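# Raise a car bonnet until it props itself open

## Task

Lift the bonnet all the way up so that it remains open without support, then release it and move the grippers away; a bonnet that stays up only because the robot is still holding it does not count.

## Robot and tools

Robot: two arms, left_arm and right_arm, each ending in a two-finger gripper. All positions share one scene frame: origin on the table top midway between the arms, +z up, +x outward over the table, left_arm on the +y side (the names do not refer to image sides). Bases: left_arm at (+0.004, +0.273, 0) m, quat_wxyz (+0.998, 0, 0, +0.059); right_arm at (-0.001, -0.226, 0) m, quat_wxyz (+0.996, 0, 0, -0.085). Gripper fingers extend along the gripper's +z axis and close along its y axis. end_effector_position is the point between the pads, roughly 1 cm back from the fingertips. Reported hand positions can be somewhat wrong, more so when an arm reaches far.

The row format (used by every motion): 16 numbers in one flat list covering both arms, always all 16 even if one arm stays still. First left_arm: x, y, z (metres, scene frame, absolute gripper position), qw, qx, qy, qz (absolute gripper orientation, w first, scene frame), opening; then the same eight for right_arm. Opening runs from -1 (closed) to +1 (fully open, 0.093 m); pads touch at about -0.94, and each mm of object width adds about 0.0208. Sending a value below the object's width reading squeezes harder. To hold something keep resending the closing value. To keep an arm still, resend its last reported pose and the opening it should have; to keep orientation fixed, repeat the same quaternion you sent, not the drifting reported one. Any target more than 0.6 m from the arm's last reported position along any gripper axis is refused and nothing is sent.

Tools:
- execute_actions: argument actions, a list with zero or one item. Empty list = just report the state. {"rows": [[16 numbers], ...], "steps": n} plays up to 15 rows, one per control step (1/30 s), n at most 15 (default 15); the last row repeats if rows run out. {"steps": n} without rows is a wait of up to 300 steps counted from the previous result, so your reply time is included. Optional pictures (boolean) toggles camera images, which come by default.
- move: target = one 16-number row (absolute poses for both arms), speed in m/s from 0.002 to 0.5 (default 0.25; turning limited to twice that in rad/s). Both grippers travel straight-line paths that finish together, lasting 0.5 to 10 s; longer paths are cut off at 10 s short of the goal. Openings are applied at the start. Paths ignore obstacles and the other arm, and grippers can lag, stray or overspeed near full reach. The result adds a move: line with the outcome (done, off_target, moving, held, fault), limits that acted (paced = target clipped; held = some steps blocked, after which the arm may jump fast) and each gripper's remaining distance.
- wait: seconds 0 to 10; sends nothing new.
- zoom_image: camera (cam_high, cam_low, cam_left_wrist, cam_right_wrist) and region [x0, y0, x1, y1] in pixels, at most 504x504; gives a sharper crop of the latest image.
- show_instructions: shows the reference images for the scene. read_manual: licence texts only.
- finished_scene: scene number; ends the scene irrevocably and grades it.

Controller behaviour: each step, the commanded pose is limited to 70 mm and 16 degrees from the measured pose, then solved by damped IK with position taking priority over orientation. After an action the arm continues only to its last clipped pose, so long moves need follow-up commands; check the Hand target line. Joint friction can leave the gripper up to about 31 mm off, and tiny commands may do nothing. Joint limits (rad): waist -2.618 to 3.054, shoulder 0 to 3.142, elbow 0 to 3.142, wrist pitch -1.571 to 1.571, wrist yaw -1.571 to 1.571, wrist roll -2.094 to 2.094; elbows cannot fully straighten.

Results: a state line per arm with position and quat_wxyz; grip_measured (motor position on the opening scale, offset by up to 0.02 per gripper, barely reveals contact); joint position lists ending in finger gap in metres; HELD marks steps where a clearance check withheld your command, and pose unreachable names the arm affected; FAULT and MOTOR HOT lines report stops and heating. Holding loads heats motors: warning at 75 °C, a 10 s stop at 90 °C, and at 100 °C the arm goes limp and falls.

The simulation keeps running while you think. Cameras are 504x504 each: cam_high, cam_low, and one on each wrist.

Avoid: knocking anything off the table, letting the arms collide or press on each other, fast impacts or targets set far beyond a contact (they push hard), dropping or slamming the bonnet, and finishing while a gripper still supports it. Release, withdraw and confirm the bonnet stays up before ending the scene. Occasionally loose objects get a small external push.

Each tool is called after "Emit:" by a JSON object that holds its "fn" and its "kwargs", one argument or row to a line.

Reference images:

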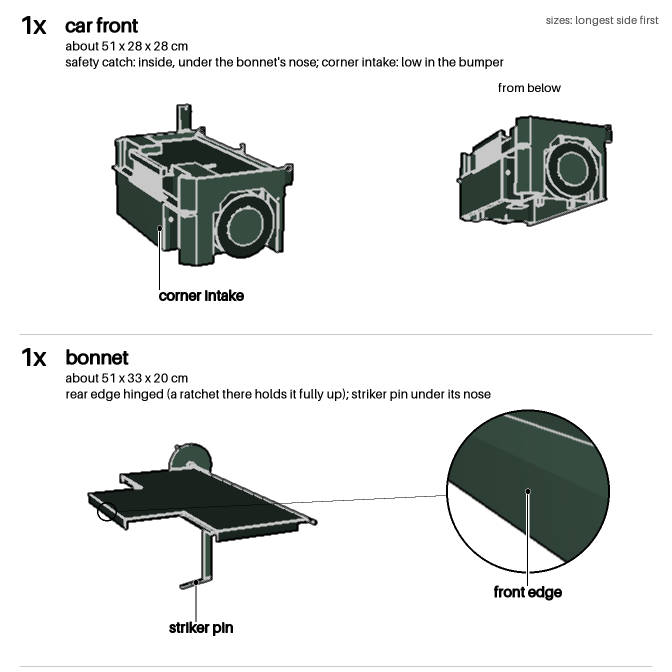

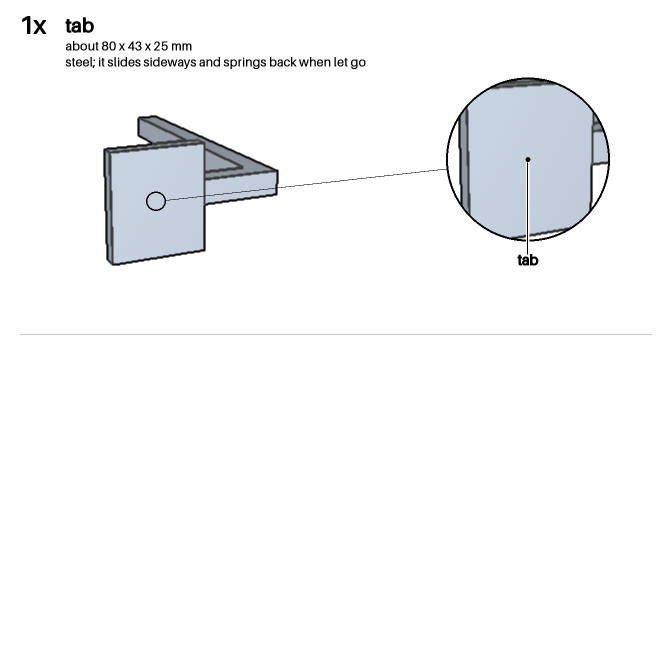

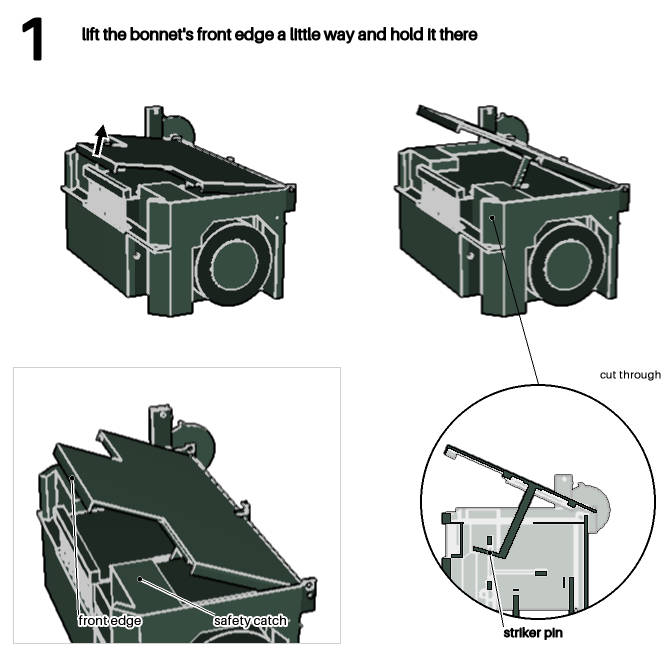

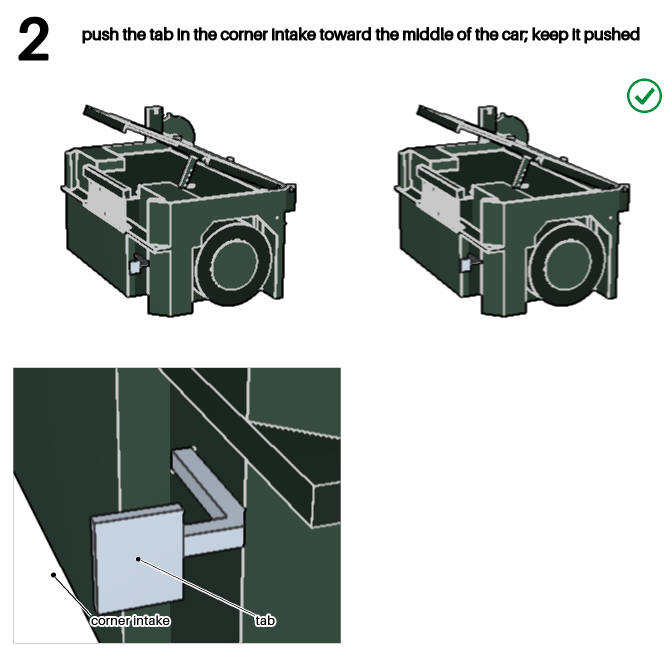

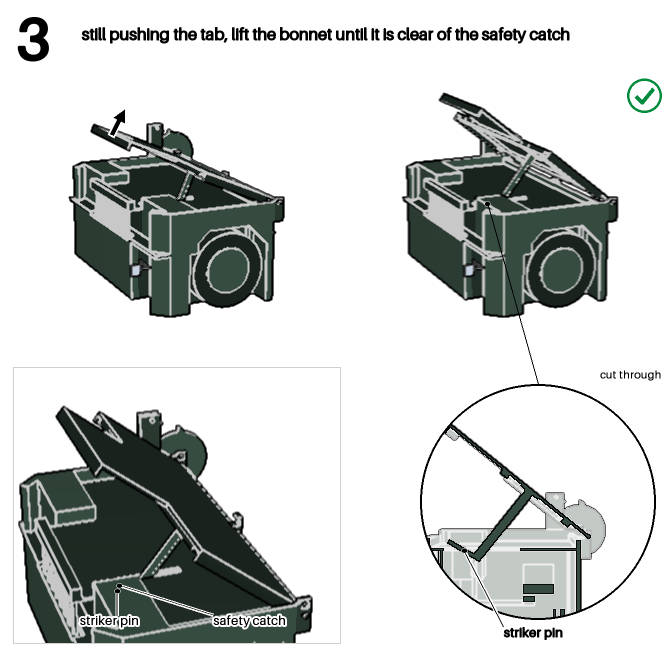

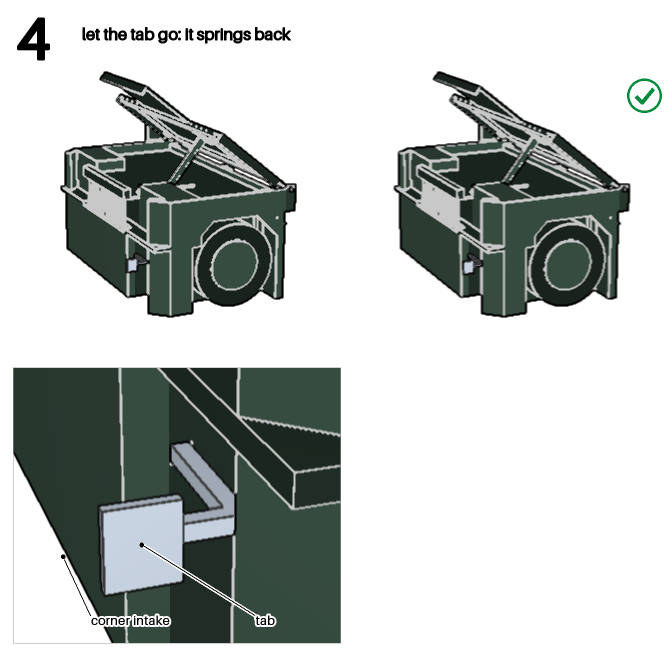

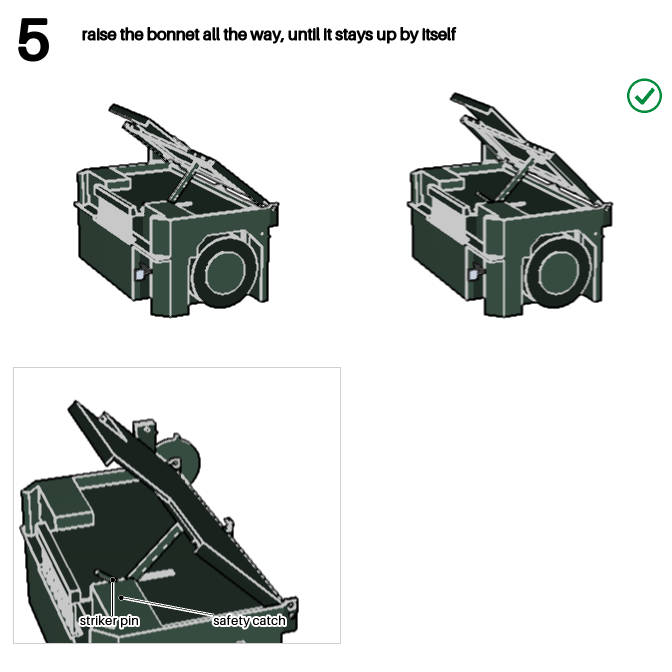

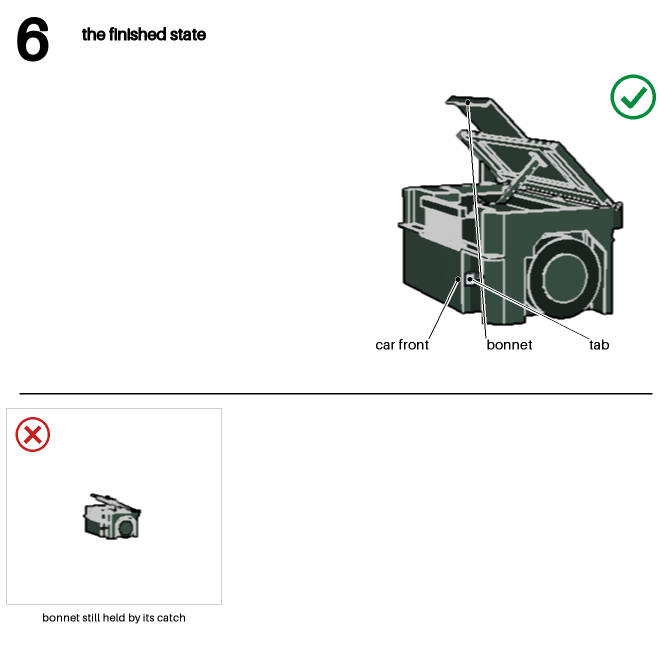

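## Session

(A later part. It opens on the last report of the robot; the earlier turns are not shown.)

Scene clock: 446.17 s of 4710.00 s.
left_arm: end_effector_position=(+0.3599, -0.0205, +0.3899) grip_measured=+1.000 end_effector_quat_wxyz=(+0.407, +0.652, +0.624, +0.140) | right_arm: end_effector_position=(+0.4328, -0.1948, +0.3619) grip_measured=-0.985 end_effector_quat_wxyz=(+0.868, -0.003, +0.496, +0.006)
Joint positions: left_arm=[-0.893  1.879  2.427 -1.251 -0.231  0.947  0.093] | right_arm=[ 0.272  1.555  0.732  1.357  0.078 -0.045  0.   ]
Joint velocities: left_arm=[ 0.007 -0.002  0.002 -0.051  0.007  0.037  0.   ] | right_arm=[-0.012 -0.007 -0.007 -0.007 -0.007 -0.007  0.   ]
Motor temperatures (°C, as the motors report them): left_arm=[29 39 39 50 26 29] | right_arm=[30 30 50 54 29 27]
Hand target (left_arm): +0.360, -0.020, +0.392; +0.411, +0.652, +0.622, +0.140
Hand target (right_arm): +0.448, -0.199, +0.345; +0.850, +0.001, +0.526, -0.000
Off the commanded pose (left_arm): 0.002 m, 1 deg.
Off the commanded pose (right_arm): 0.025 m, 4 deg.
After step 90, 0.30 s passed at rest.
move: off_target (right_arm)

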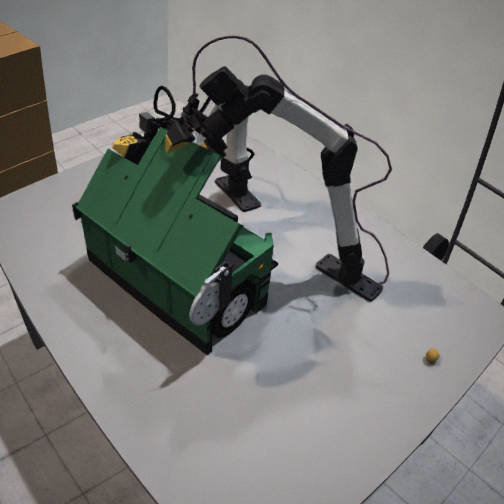

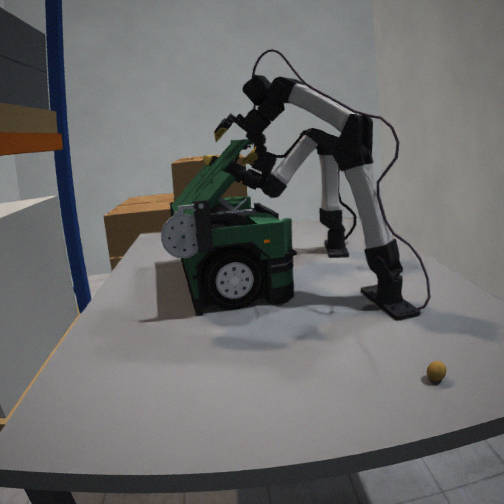

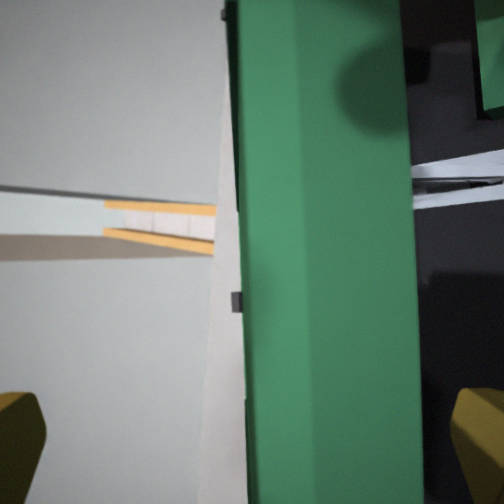

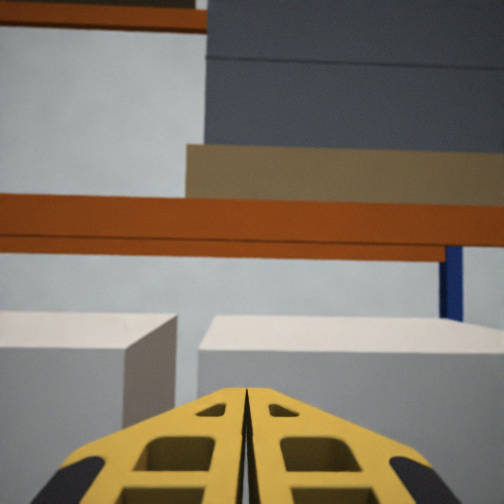

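Emit:
{"fn": "move", "kwargs": {
  "target": [0.36,-0.0205,0.392,0.41,0.65,0.62,0.14,1,0.35,-0.2,0.33,0.866,0,0.5,0,-1],
  "speed": 0.08
}}

Emit:
{"fn": "zoom_image", "kwargs": {
  "camera": "cam_low",
  "region": [140,100,320,280]
}}

Scene clock: 451.37 s of 4710.00 s.
left_arm: end_effector_position=(+0.3598, -0.0205, +0.3897) grip_measured=+1.000 end_effector_quat_wxyz=(+0.406, +0.652, +0.624, +0.140) | right_arm: end_effector_position=(+0.3578, -0.2021, +0.3273) grip_measured=-0.985 end_effector_quat_wxyz=(+0.862, -0.001, +0.507, +0.002)
Joint positions: left_arm=[-0.893  1.879  2.427 -1.252 -0.231  0.947  0.093] | right_arm=[ 0.28   1.313  0.389  1.434  0.093 -0.051  0.   ]
Joint velocities: left_arm=[-0.002 -0.012  0.002 -0.051 -0.066 -0.095  0.   ] | right_arm=[-0.012 -0.027  0.007 -0.051  0.007 -0.022  0.   ]
Motor temperatures (°C, as the motors report them): left_arm=[29 39 39 50 26 29] | right_arm=[30 30 50 51 29 27]
Hand target (left_arm): +0.360, -0.020, +0.392; +0.411, +0.652, +0.622, +0.140
Hand target (right_arm): +0.351, -0.201, +0.329; +0.866, +0.000, +0.500, +0.000
Off the commanded pose (left_arm): 0.002 m, 1 deg.
Off the commanded pose (right_arm): 0.009 m, 1 deg.
After step 90, 0.77 s passed at rest.
move: done

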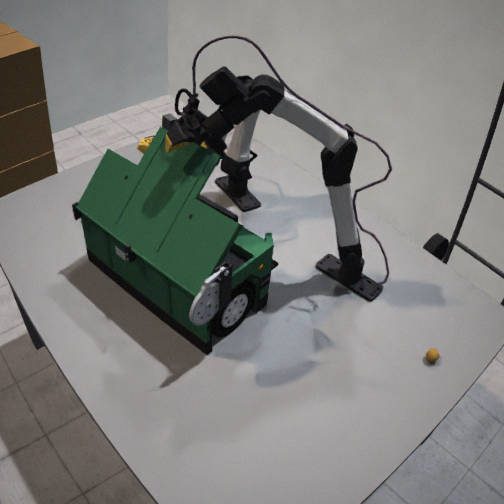

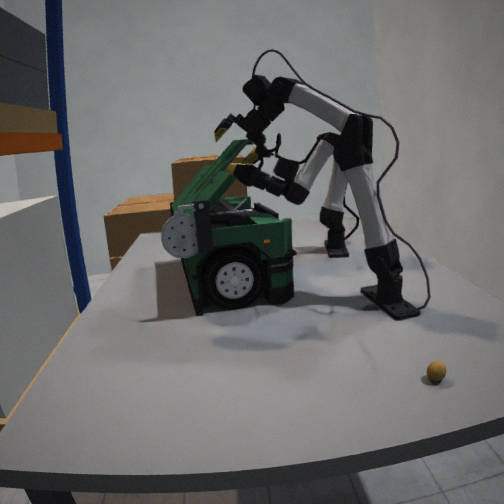

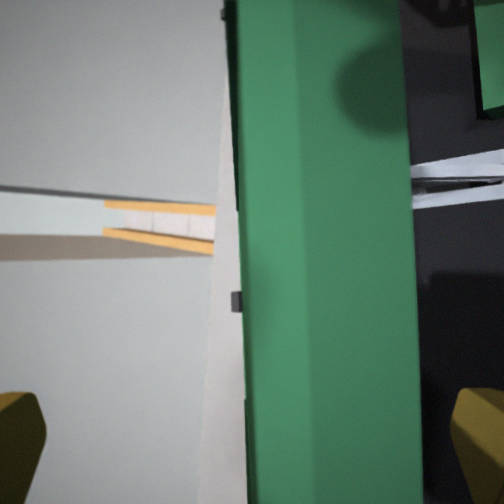

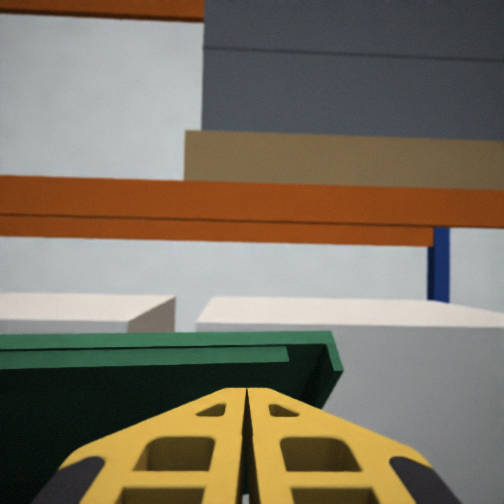

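Region (140, 100, 320, 280) of cam_low's 504x504 image, scaled by 2.800, with more detail than that image has.

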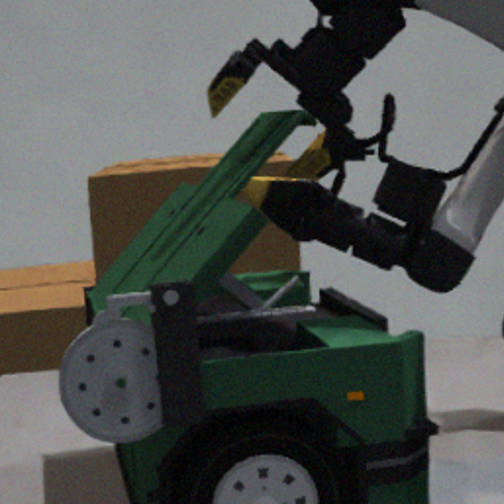

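Emit:
{"fn": "move", "kwargs": {
  "target": [0.33,-0.005,0.415,0.41,0.65,0.62,0.14,1,0.36,-0.2,0.27,0.84,0,0.54,0,-1],
  "speed": 0.08
}}

Emit:
{"fn": "move", "kwargs": {
  "target": [0.29,0.02,0.44,0.41,0.65,0.62,0.14,1,0.44,-0.2,0.32,0.84,0,0.54,0,-1],
  "speed": 0.06
}}

Emit:
{"fn": "zoom_image", "kwargs": {
  "camera": "cam_low",
  "region": [140,100,320,280]
}}

Scene clock: 465.97 s of 4710.00 s.
left_arm: end_effector_position=(+0.3353, -0.0059, +0.4002) grip_measured=+1.000 end_effector_quat_wxyz=(+0.393, +0.660, +0.625, +0.140) | right_arm: end_effector_position=(+0.3619, -0.2034, +0.2803) grip_measured=-0.985 end_effector_quat_wxyz=(+0.842, -0.000, +0.539, -0.003)
Joint positions: left_arm=[-0.913  1.846  2.473 -1.363 -0.243  0.94   0.093] | right_arm=[ 0.28   1.441  0.308  1.568  0.103 -0.052  0.   ]
Joint velocities: left_arm=[-0.007  0.007  0.002 -0.007 -0.007 -0.022  0.   ] | right_arm=[-0.022 -0.012  0.002 -0.051 -0.037  0.007  0.   ]
Motor temperatures (°C, as the motors report them): left_arm=[29 39 39 50 26 29] | right_arm=[30 31 46 49 29 27]
Hand target (left_arm): +0.330, -0.005, +0.415; +0.411, +0.652, +0.622, +0.140
Hand target (right_arm): +0.361, -0.200, +0.271; +0.837, +0.000, +0.547, +0.001
Off the commanded pose (left_arm): 0.016 m, 2 deg.
Off the commanded pose (right_arm): 0.011 m, 0 deg.
joint sent to its limit (right arm) — the command would take joint 4 (wrist pitch) past its upper limit, so that joint was sent only as far as its limit.
After step 90, 10.37 s passed at rest.
move: off_target (left_arm, right_arm)

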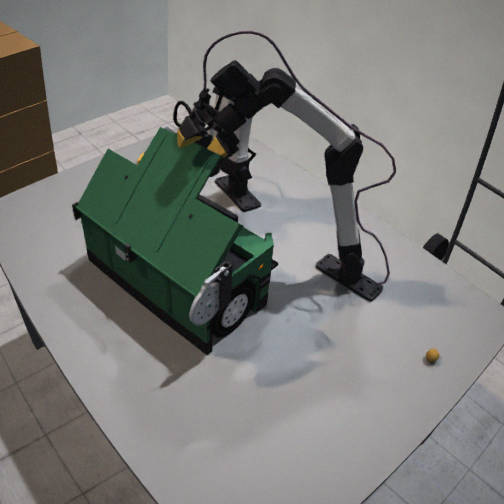

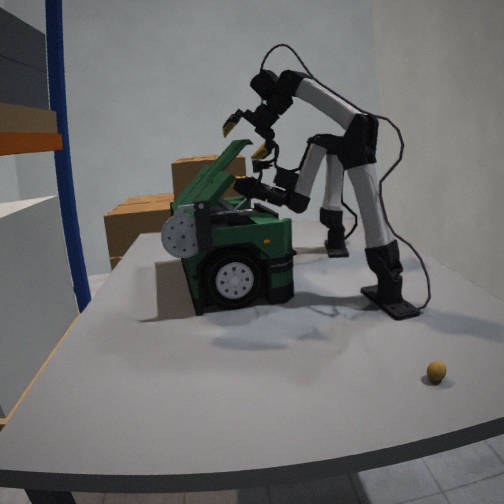

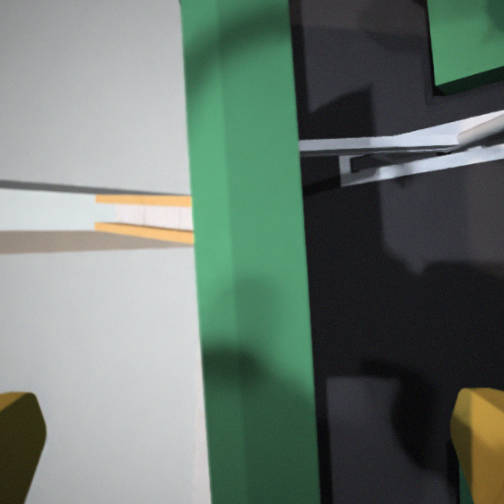

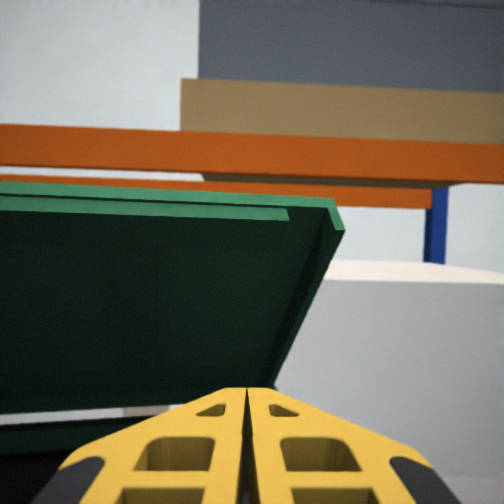

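Scene clock: 467.87 s of 4710.00 s.
left_arm: end_effector_position=(+0.2959, +0.0175, +0.4260) grip_measured=+1.000 end_effector_quat_wxyz=(+0.393, +0.661, +0.624, +0.140) | right_arm: end_effector_position=(+0.4225, -0.1963, +0.3200) grip_measured=-0.985 end_effector_quat_wxyz=(+0.848, +0.001, +0.531, -0.000)
Joint positions: left_arm=[-0.957  1.804  2.59  -1.531 -0.276  0.91   0.093] | right_arm=[ 0.28   1.552  0.606  1.4    0.101 -0.048  0.   ]
Joint velocities: left_arm=[-0.002 -0.012  0.017 -0.007 -0.125 -0.037  0.   ] | right_arm=[ 0.002  0.002 -0.032  0.007  0.066  0.007  0.   ]
Motor temperatures (°C, as the motors report them): left_arm=[29 39 39 50 26 29] | right_arm=[30 31 46 48 29 27]
Hand target (left_arm): +0.290, +0.021, +0.439; +0.412, +0.652, +0.622, +0.139
Hand target (right_arm): +0.438, -0.199, +0.320; +0.841, +0.000, +0.540, -0.000
Off the commanded pose (left_arm): 0.015 m, 2 deg.
Off the commanded pose (right_arm): 0.018 m, 1 deg.
move: off_target (left_arm, right_arm)

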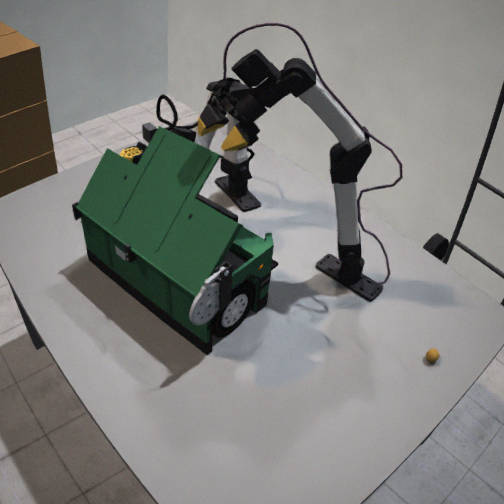

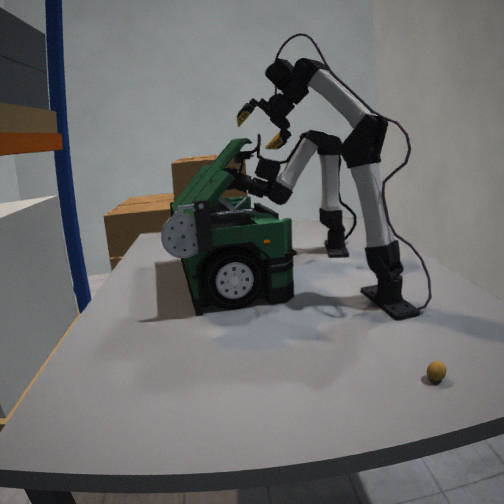

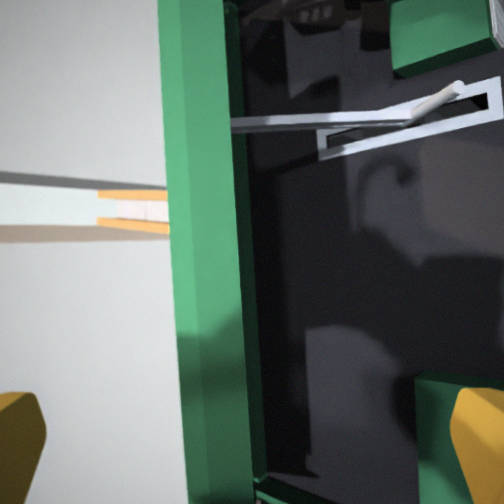

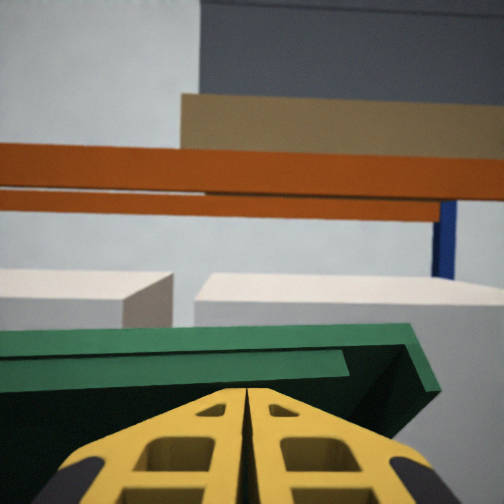

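Region (140, 100, 320, 280) of cam_low's 504x504 image, scaled by 2.800, with more detail than that image has.

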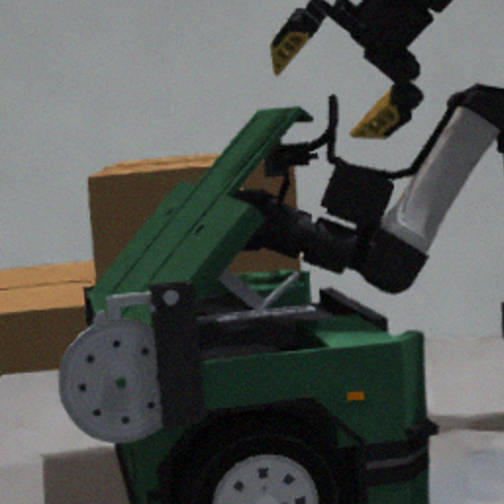

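Emit:
{"fn": "move", "kwargs": {
  "target": [0.22,0.12,0.40,0.45,0.62,0.62,0.16,1,0.50,-0.2,0.36,0.84,0,0.54,0,-1],
  "speed": 0.06
}}

Emit:
{"fn": "zoom_image", "kwargs": {
  "camera": "cam_low",
  "region": [140,100,320,280]
}}

Scene clock: 475.70 s of 4710.00 s.
left_arm: end_effector_position=(+0.2176, +0.1173, +0.4007) grip_measured=+1.000 end_effector_quat_wxyz=(+0.445, +0.627, +0.621, +0.153) | right_arm: end_effector_position=(+0.4287, -0.1955, +0.3267) grip_measured=-0.985 end_effector_quat_wxyz=(+0.852, +0.003, +0.523, +0.003)
Joint positions: left_arm=[-0.937  1.103  1.706 -1.225 -0.296  0.916  0.093] | right_arm=[ 0.28   1.573  0.643  1.401  0.1   -0.042  0.   ]
Joint velocities: left_arm=[ 0.002 -0.012 -0.022 -0.007 -0.051 -0.022  0.   ] | right_arm=[ 0.012  0.007  0.012  0.022  0.037 -0.081  0.   ]
Motor temperatures (°C, as the motors report them): left_arm=[29 39 39 50 26 29] | right_arm=[30 31 50 46 29 27]
Hand target (left_arm): +0.220, +0.121, +0.401; +0.450, +0.621, +0.622, +0.160
Hand target (right_arm): +0.471, -0.201, +0.352; +0.846, +0.001, +0.533, -0.001
Off the commanded pose (left_arm): 0.004 m, 1 deg.
Off the commanded pose (right_arm): 0.079 m, 2 deg; position clipped at the last step of the last action.
After step 90, 2.33 s passed at rest.
move: off_target (right_arm); limits=paced

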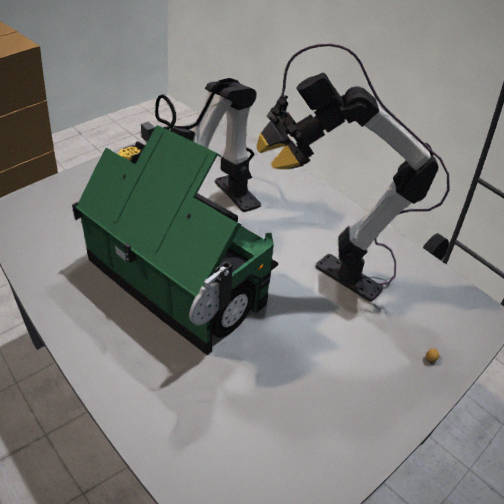

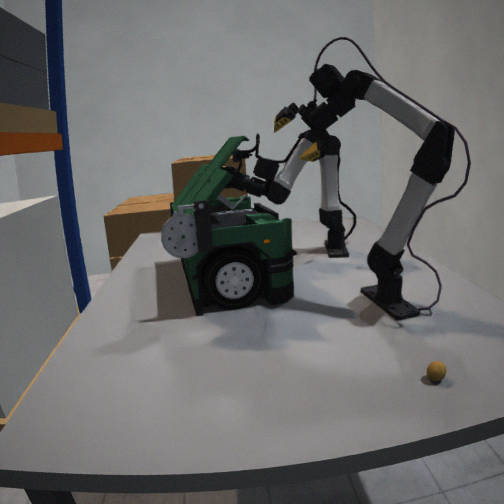

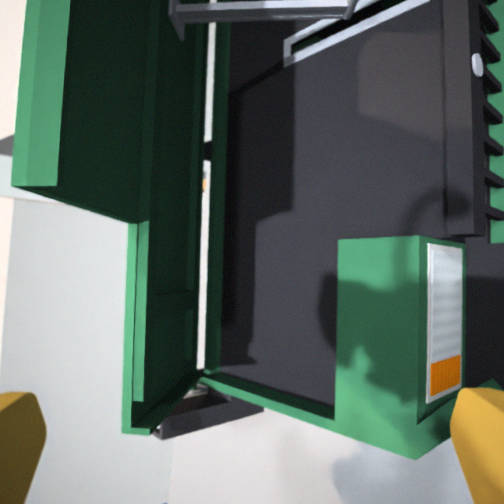

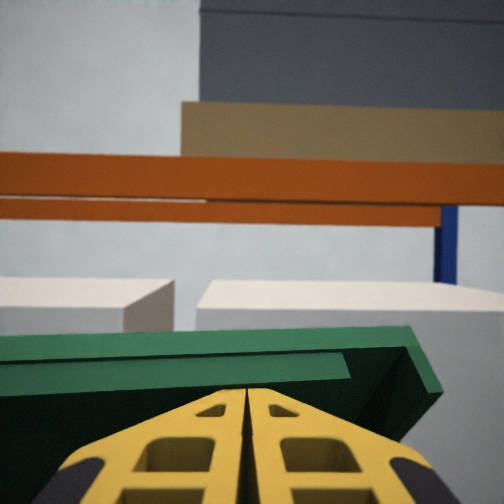

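Region (140, 100, 320, 280) of cam_low's 504x504 image, scaled by 2.800, with more detail than that image has.

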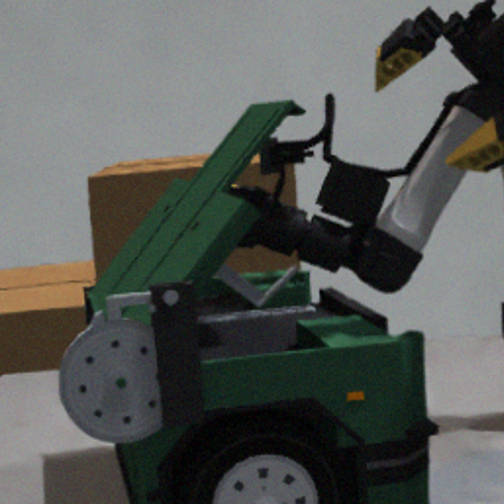

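Emit:
{"fn": "move", "kwargs": {
  "target": [0.2,0.2,0.3,0.6,0,0.8,0,1,0.34,-0.2,0.27,0.84,0,0.54,0,-1],
  "speed": 0.1
}}

Emit:
{"fn": "zoom_image", "kwargs": {
  "camera": "cam_low",
  "region": [140,100,320,280]
}}

Scene clock: 486.73 s of 4710.00 s.
left_arm: end_effector_position=(+0.2001, +0.1985, +0.3028) grip_measured=+1.000 end_effector_quat_wxyz=(+0.597, +0.002, +0.802, -0.003) | right_arm: end_effector_position=(+0.3473, -0.2024, +0.2685) grip_measured=-0.985 end_effector_quat_wxyz=(+0.836, +0.000, +0.549, +0.002)
Joint positions: left_arm=[-1.25   0.609  0.905 -0.903 -1.042 -0.544  0.093] | right_arm=[ 0.291  1.401  0.235  1.575  0.11  -0.045  0.   ]
Joint velocities: left_arm=[ 0.002 -0.002 -0.002 -0.095  0.022 -0.081  0.   ] | right_arm=[-0.022 -0.002  0.002  0.037 -0.022 -0.051  0.   ]
Motor temperatures (°C, as the motors report them): left_arm=[29 37 38 50 26 29] | right_arm=[30 32 53 46 29 27]
Hand target (left_arm): +0.199, +0.200, +0.300; +0.599, -0.001, +0.801, -0.004
Hand target (right_arm): +0.341, -0.201, +0.270; +0.838, +0.001, +0.545, +0.000
Off the commanded pose (left_arm): 0.003 m, 1 deg.
Off the commanded pose (right_arm): 0.008 m, 1 deg.
joint sent to its limit (right arm) — the command would take joint 4 (wrist pitch) past its upper limit, so that joint was sent only as far as its limit.
After step 90, 0.57 s passed at rest.
move: done

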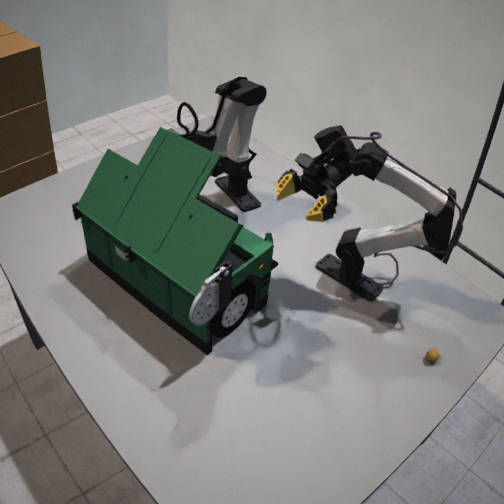

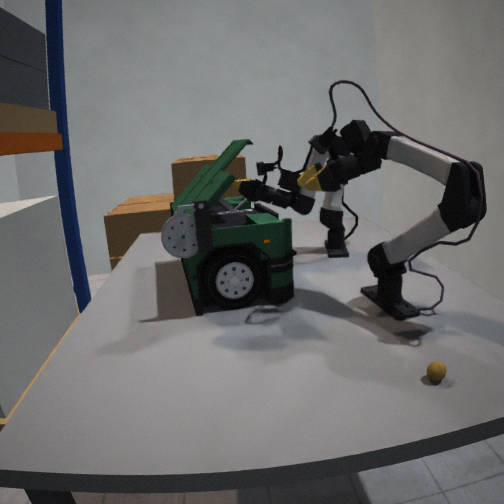

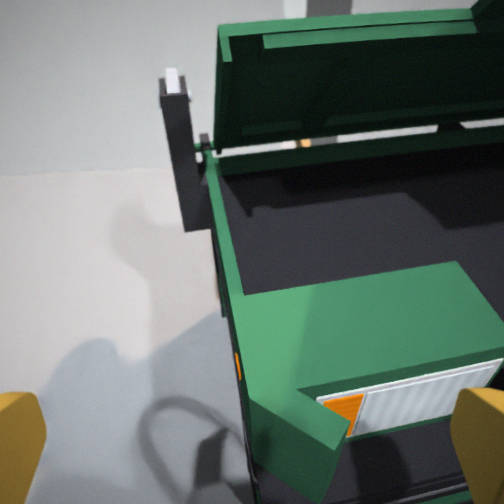

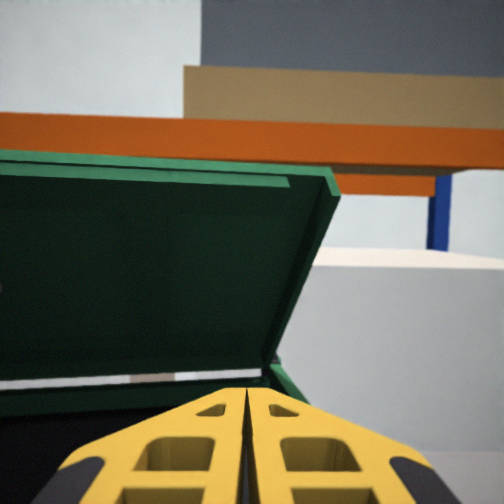

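Region (140, 100, 320, 280) of cam_low's 504x504 image, scaled by 2.800, with more detail than that image has.

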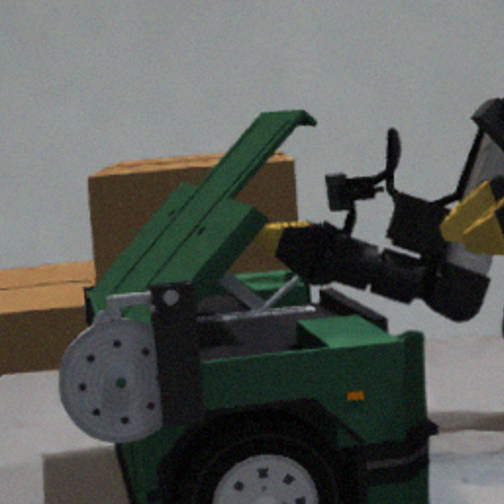

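Emit:
{"fn": "move", "kwargs": {
  "target": [0.2,0.2,0.3,0.6,0,0.8,0,1,0.2,-0.2,0.24,0.7,0,0.71,0,-1]
}}

Emit:
{"fn": "zoom_image", "kwargs": {
  "camera": "cam_high",
  "region": [170,240,290,340]
}}

Scene clock: 494.50 s of 4710.00 s.
left_arm: end_effector_position=(+0.2001, +0.1990, +0.3028) grip_measured=+1.000 end_effector_quat_wxyz=(+0.597, -0.000, +0.802, -0.003) | right_arm: end_effector_position=(+0.2082, -0.2000, +0.2287) grip_measured=-0.985 end_effector_quat_wxyz=(+0.692, +0.001, +0.722, -0.007)
Joint positions: left_arm=[-1.25   0.609  0.905 -0.904 -1.045 -0.548  0.093] | right_arm=[ 0.776  0.008  0.281 -0.324  0.618  0.021  0.   ]
Joint velocities: left_arm=[-0.002 -0.002 -0.002 -0.007 -0.051 -0.022  0.   ] | right_arm=[ 0.002 -0.012  0.017 -0.007 -0.095 -0.007  0.   ]
Motor temperatures (°C, as the motors report them): left_arm=[29 36 38 49 26 29] | right_arm=[30 32 51 46 29 27]
Hand target (left_arm): +0.200, +0.200, +0.300; +0.600, -0.000, +0.800, -0.000
Hand target (right_arm): +0.204, -0.202, +0.238; +0.699, +0.008, +0.715, +0.003
Off the commanded pose (left_arm): 0.003 m, 1 deg.
Off the commanded pose (right_arm): 0.014 m, 2 deg.
joint sent to its limit (right arm) — the command would take joint 2 (shoulder) past its lower limit, so that joint was sent only as far as its limit.
After step 90, 2.43 s passed at rest.
move: off_target (right_arm); limits=paced

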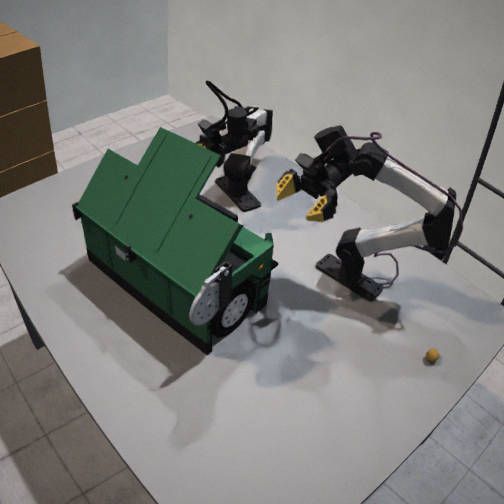

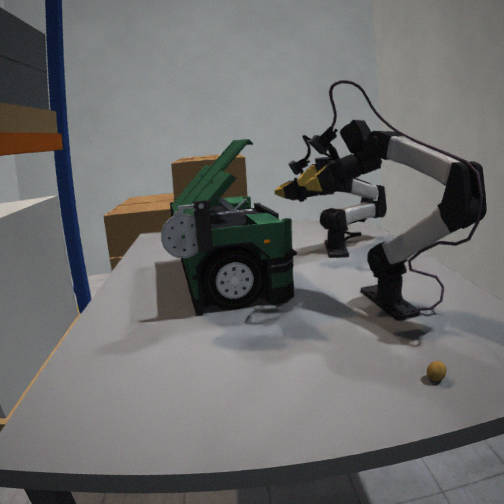

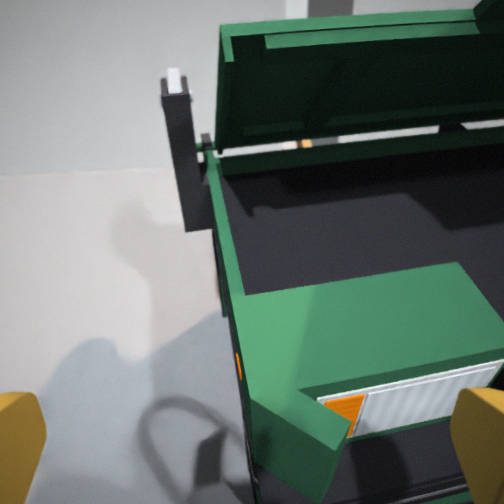

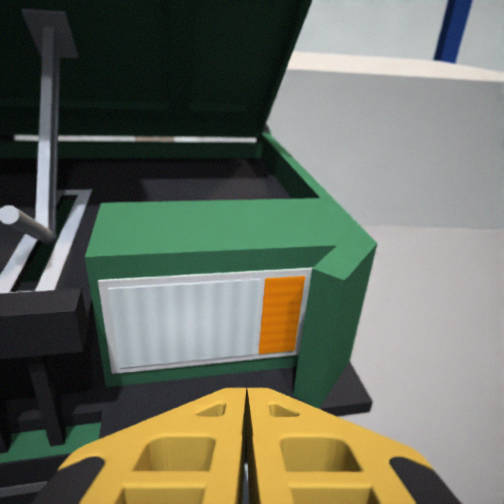

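Region (170, 240, 290, 340) of cam_high's 504x504 image, scaled by 4.200, with more detail than that image has.

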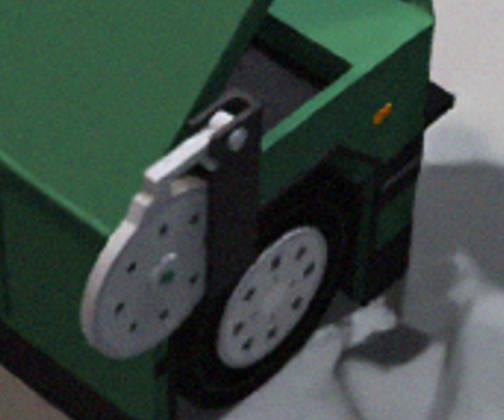

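Emit:
{"fn": "finished_scene", "kwargs": {
  "scene": 1
}}

The scene is finished: the task was done.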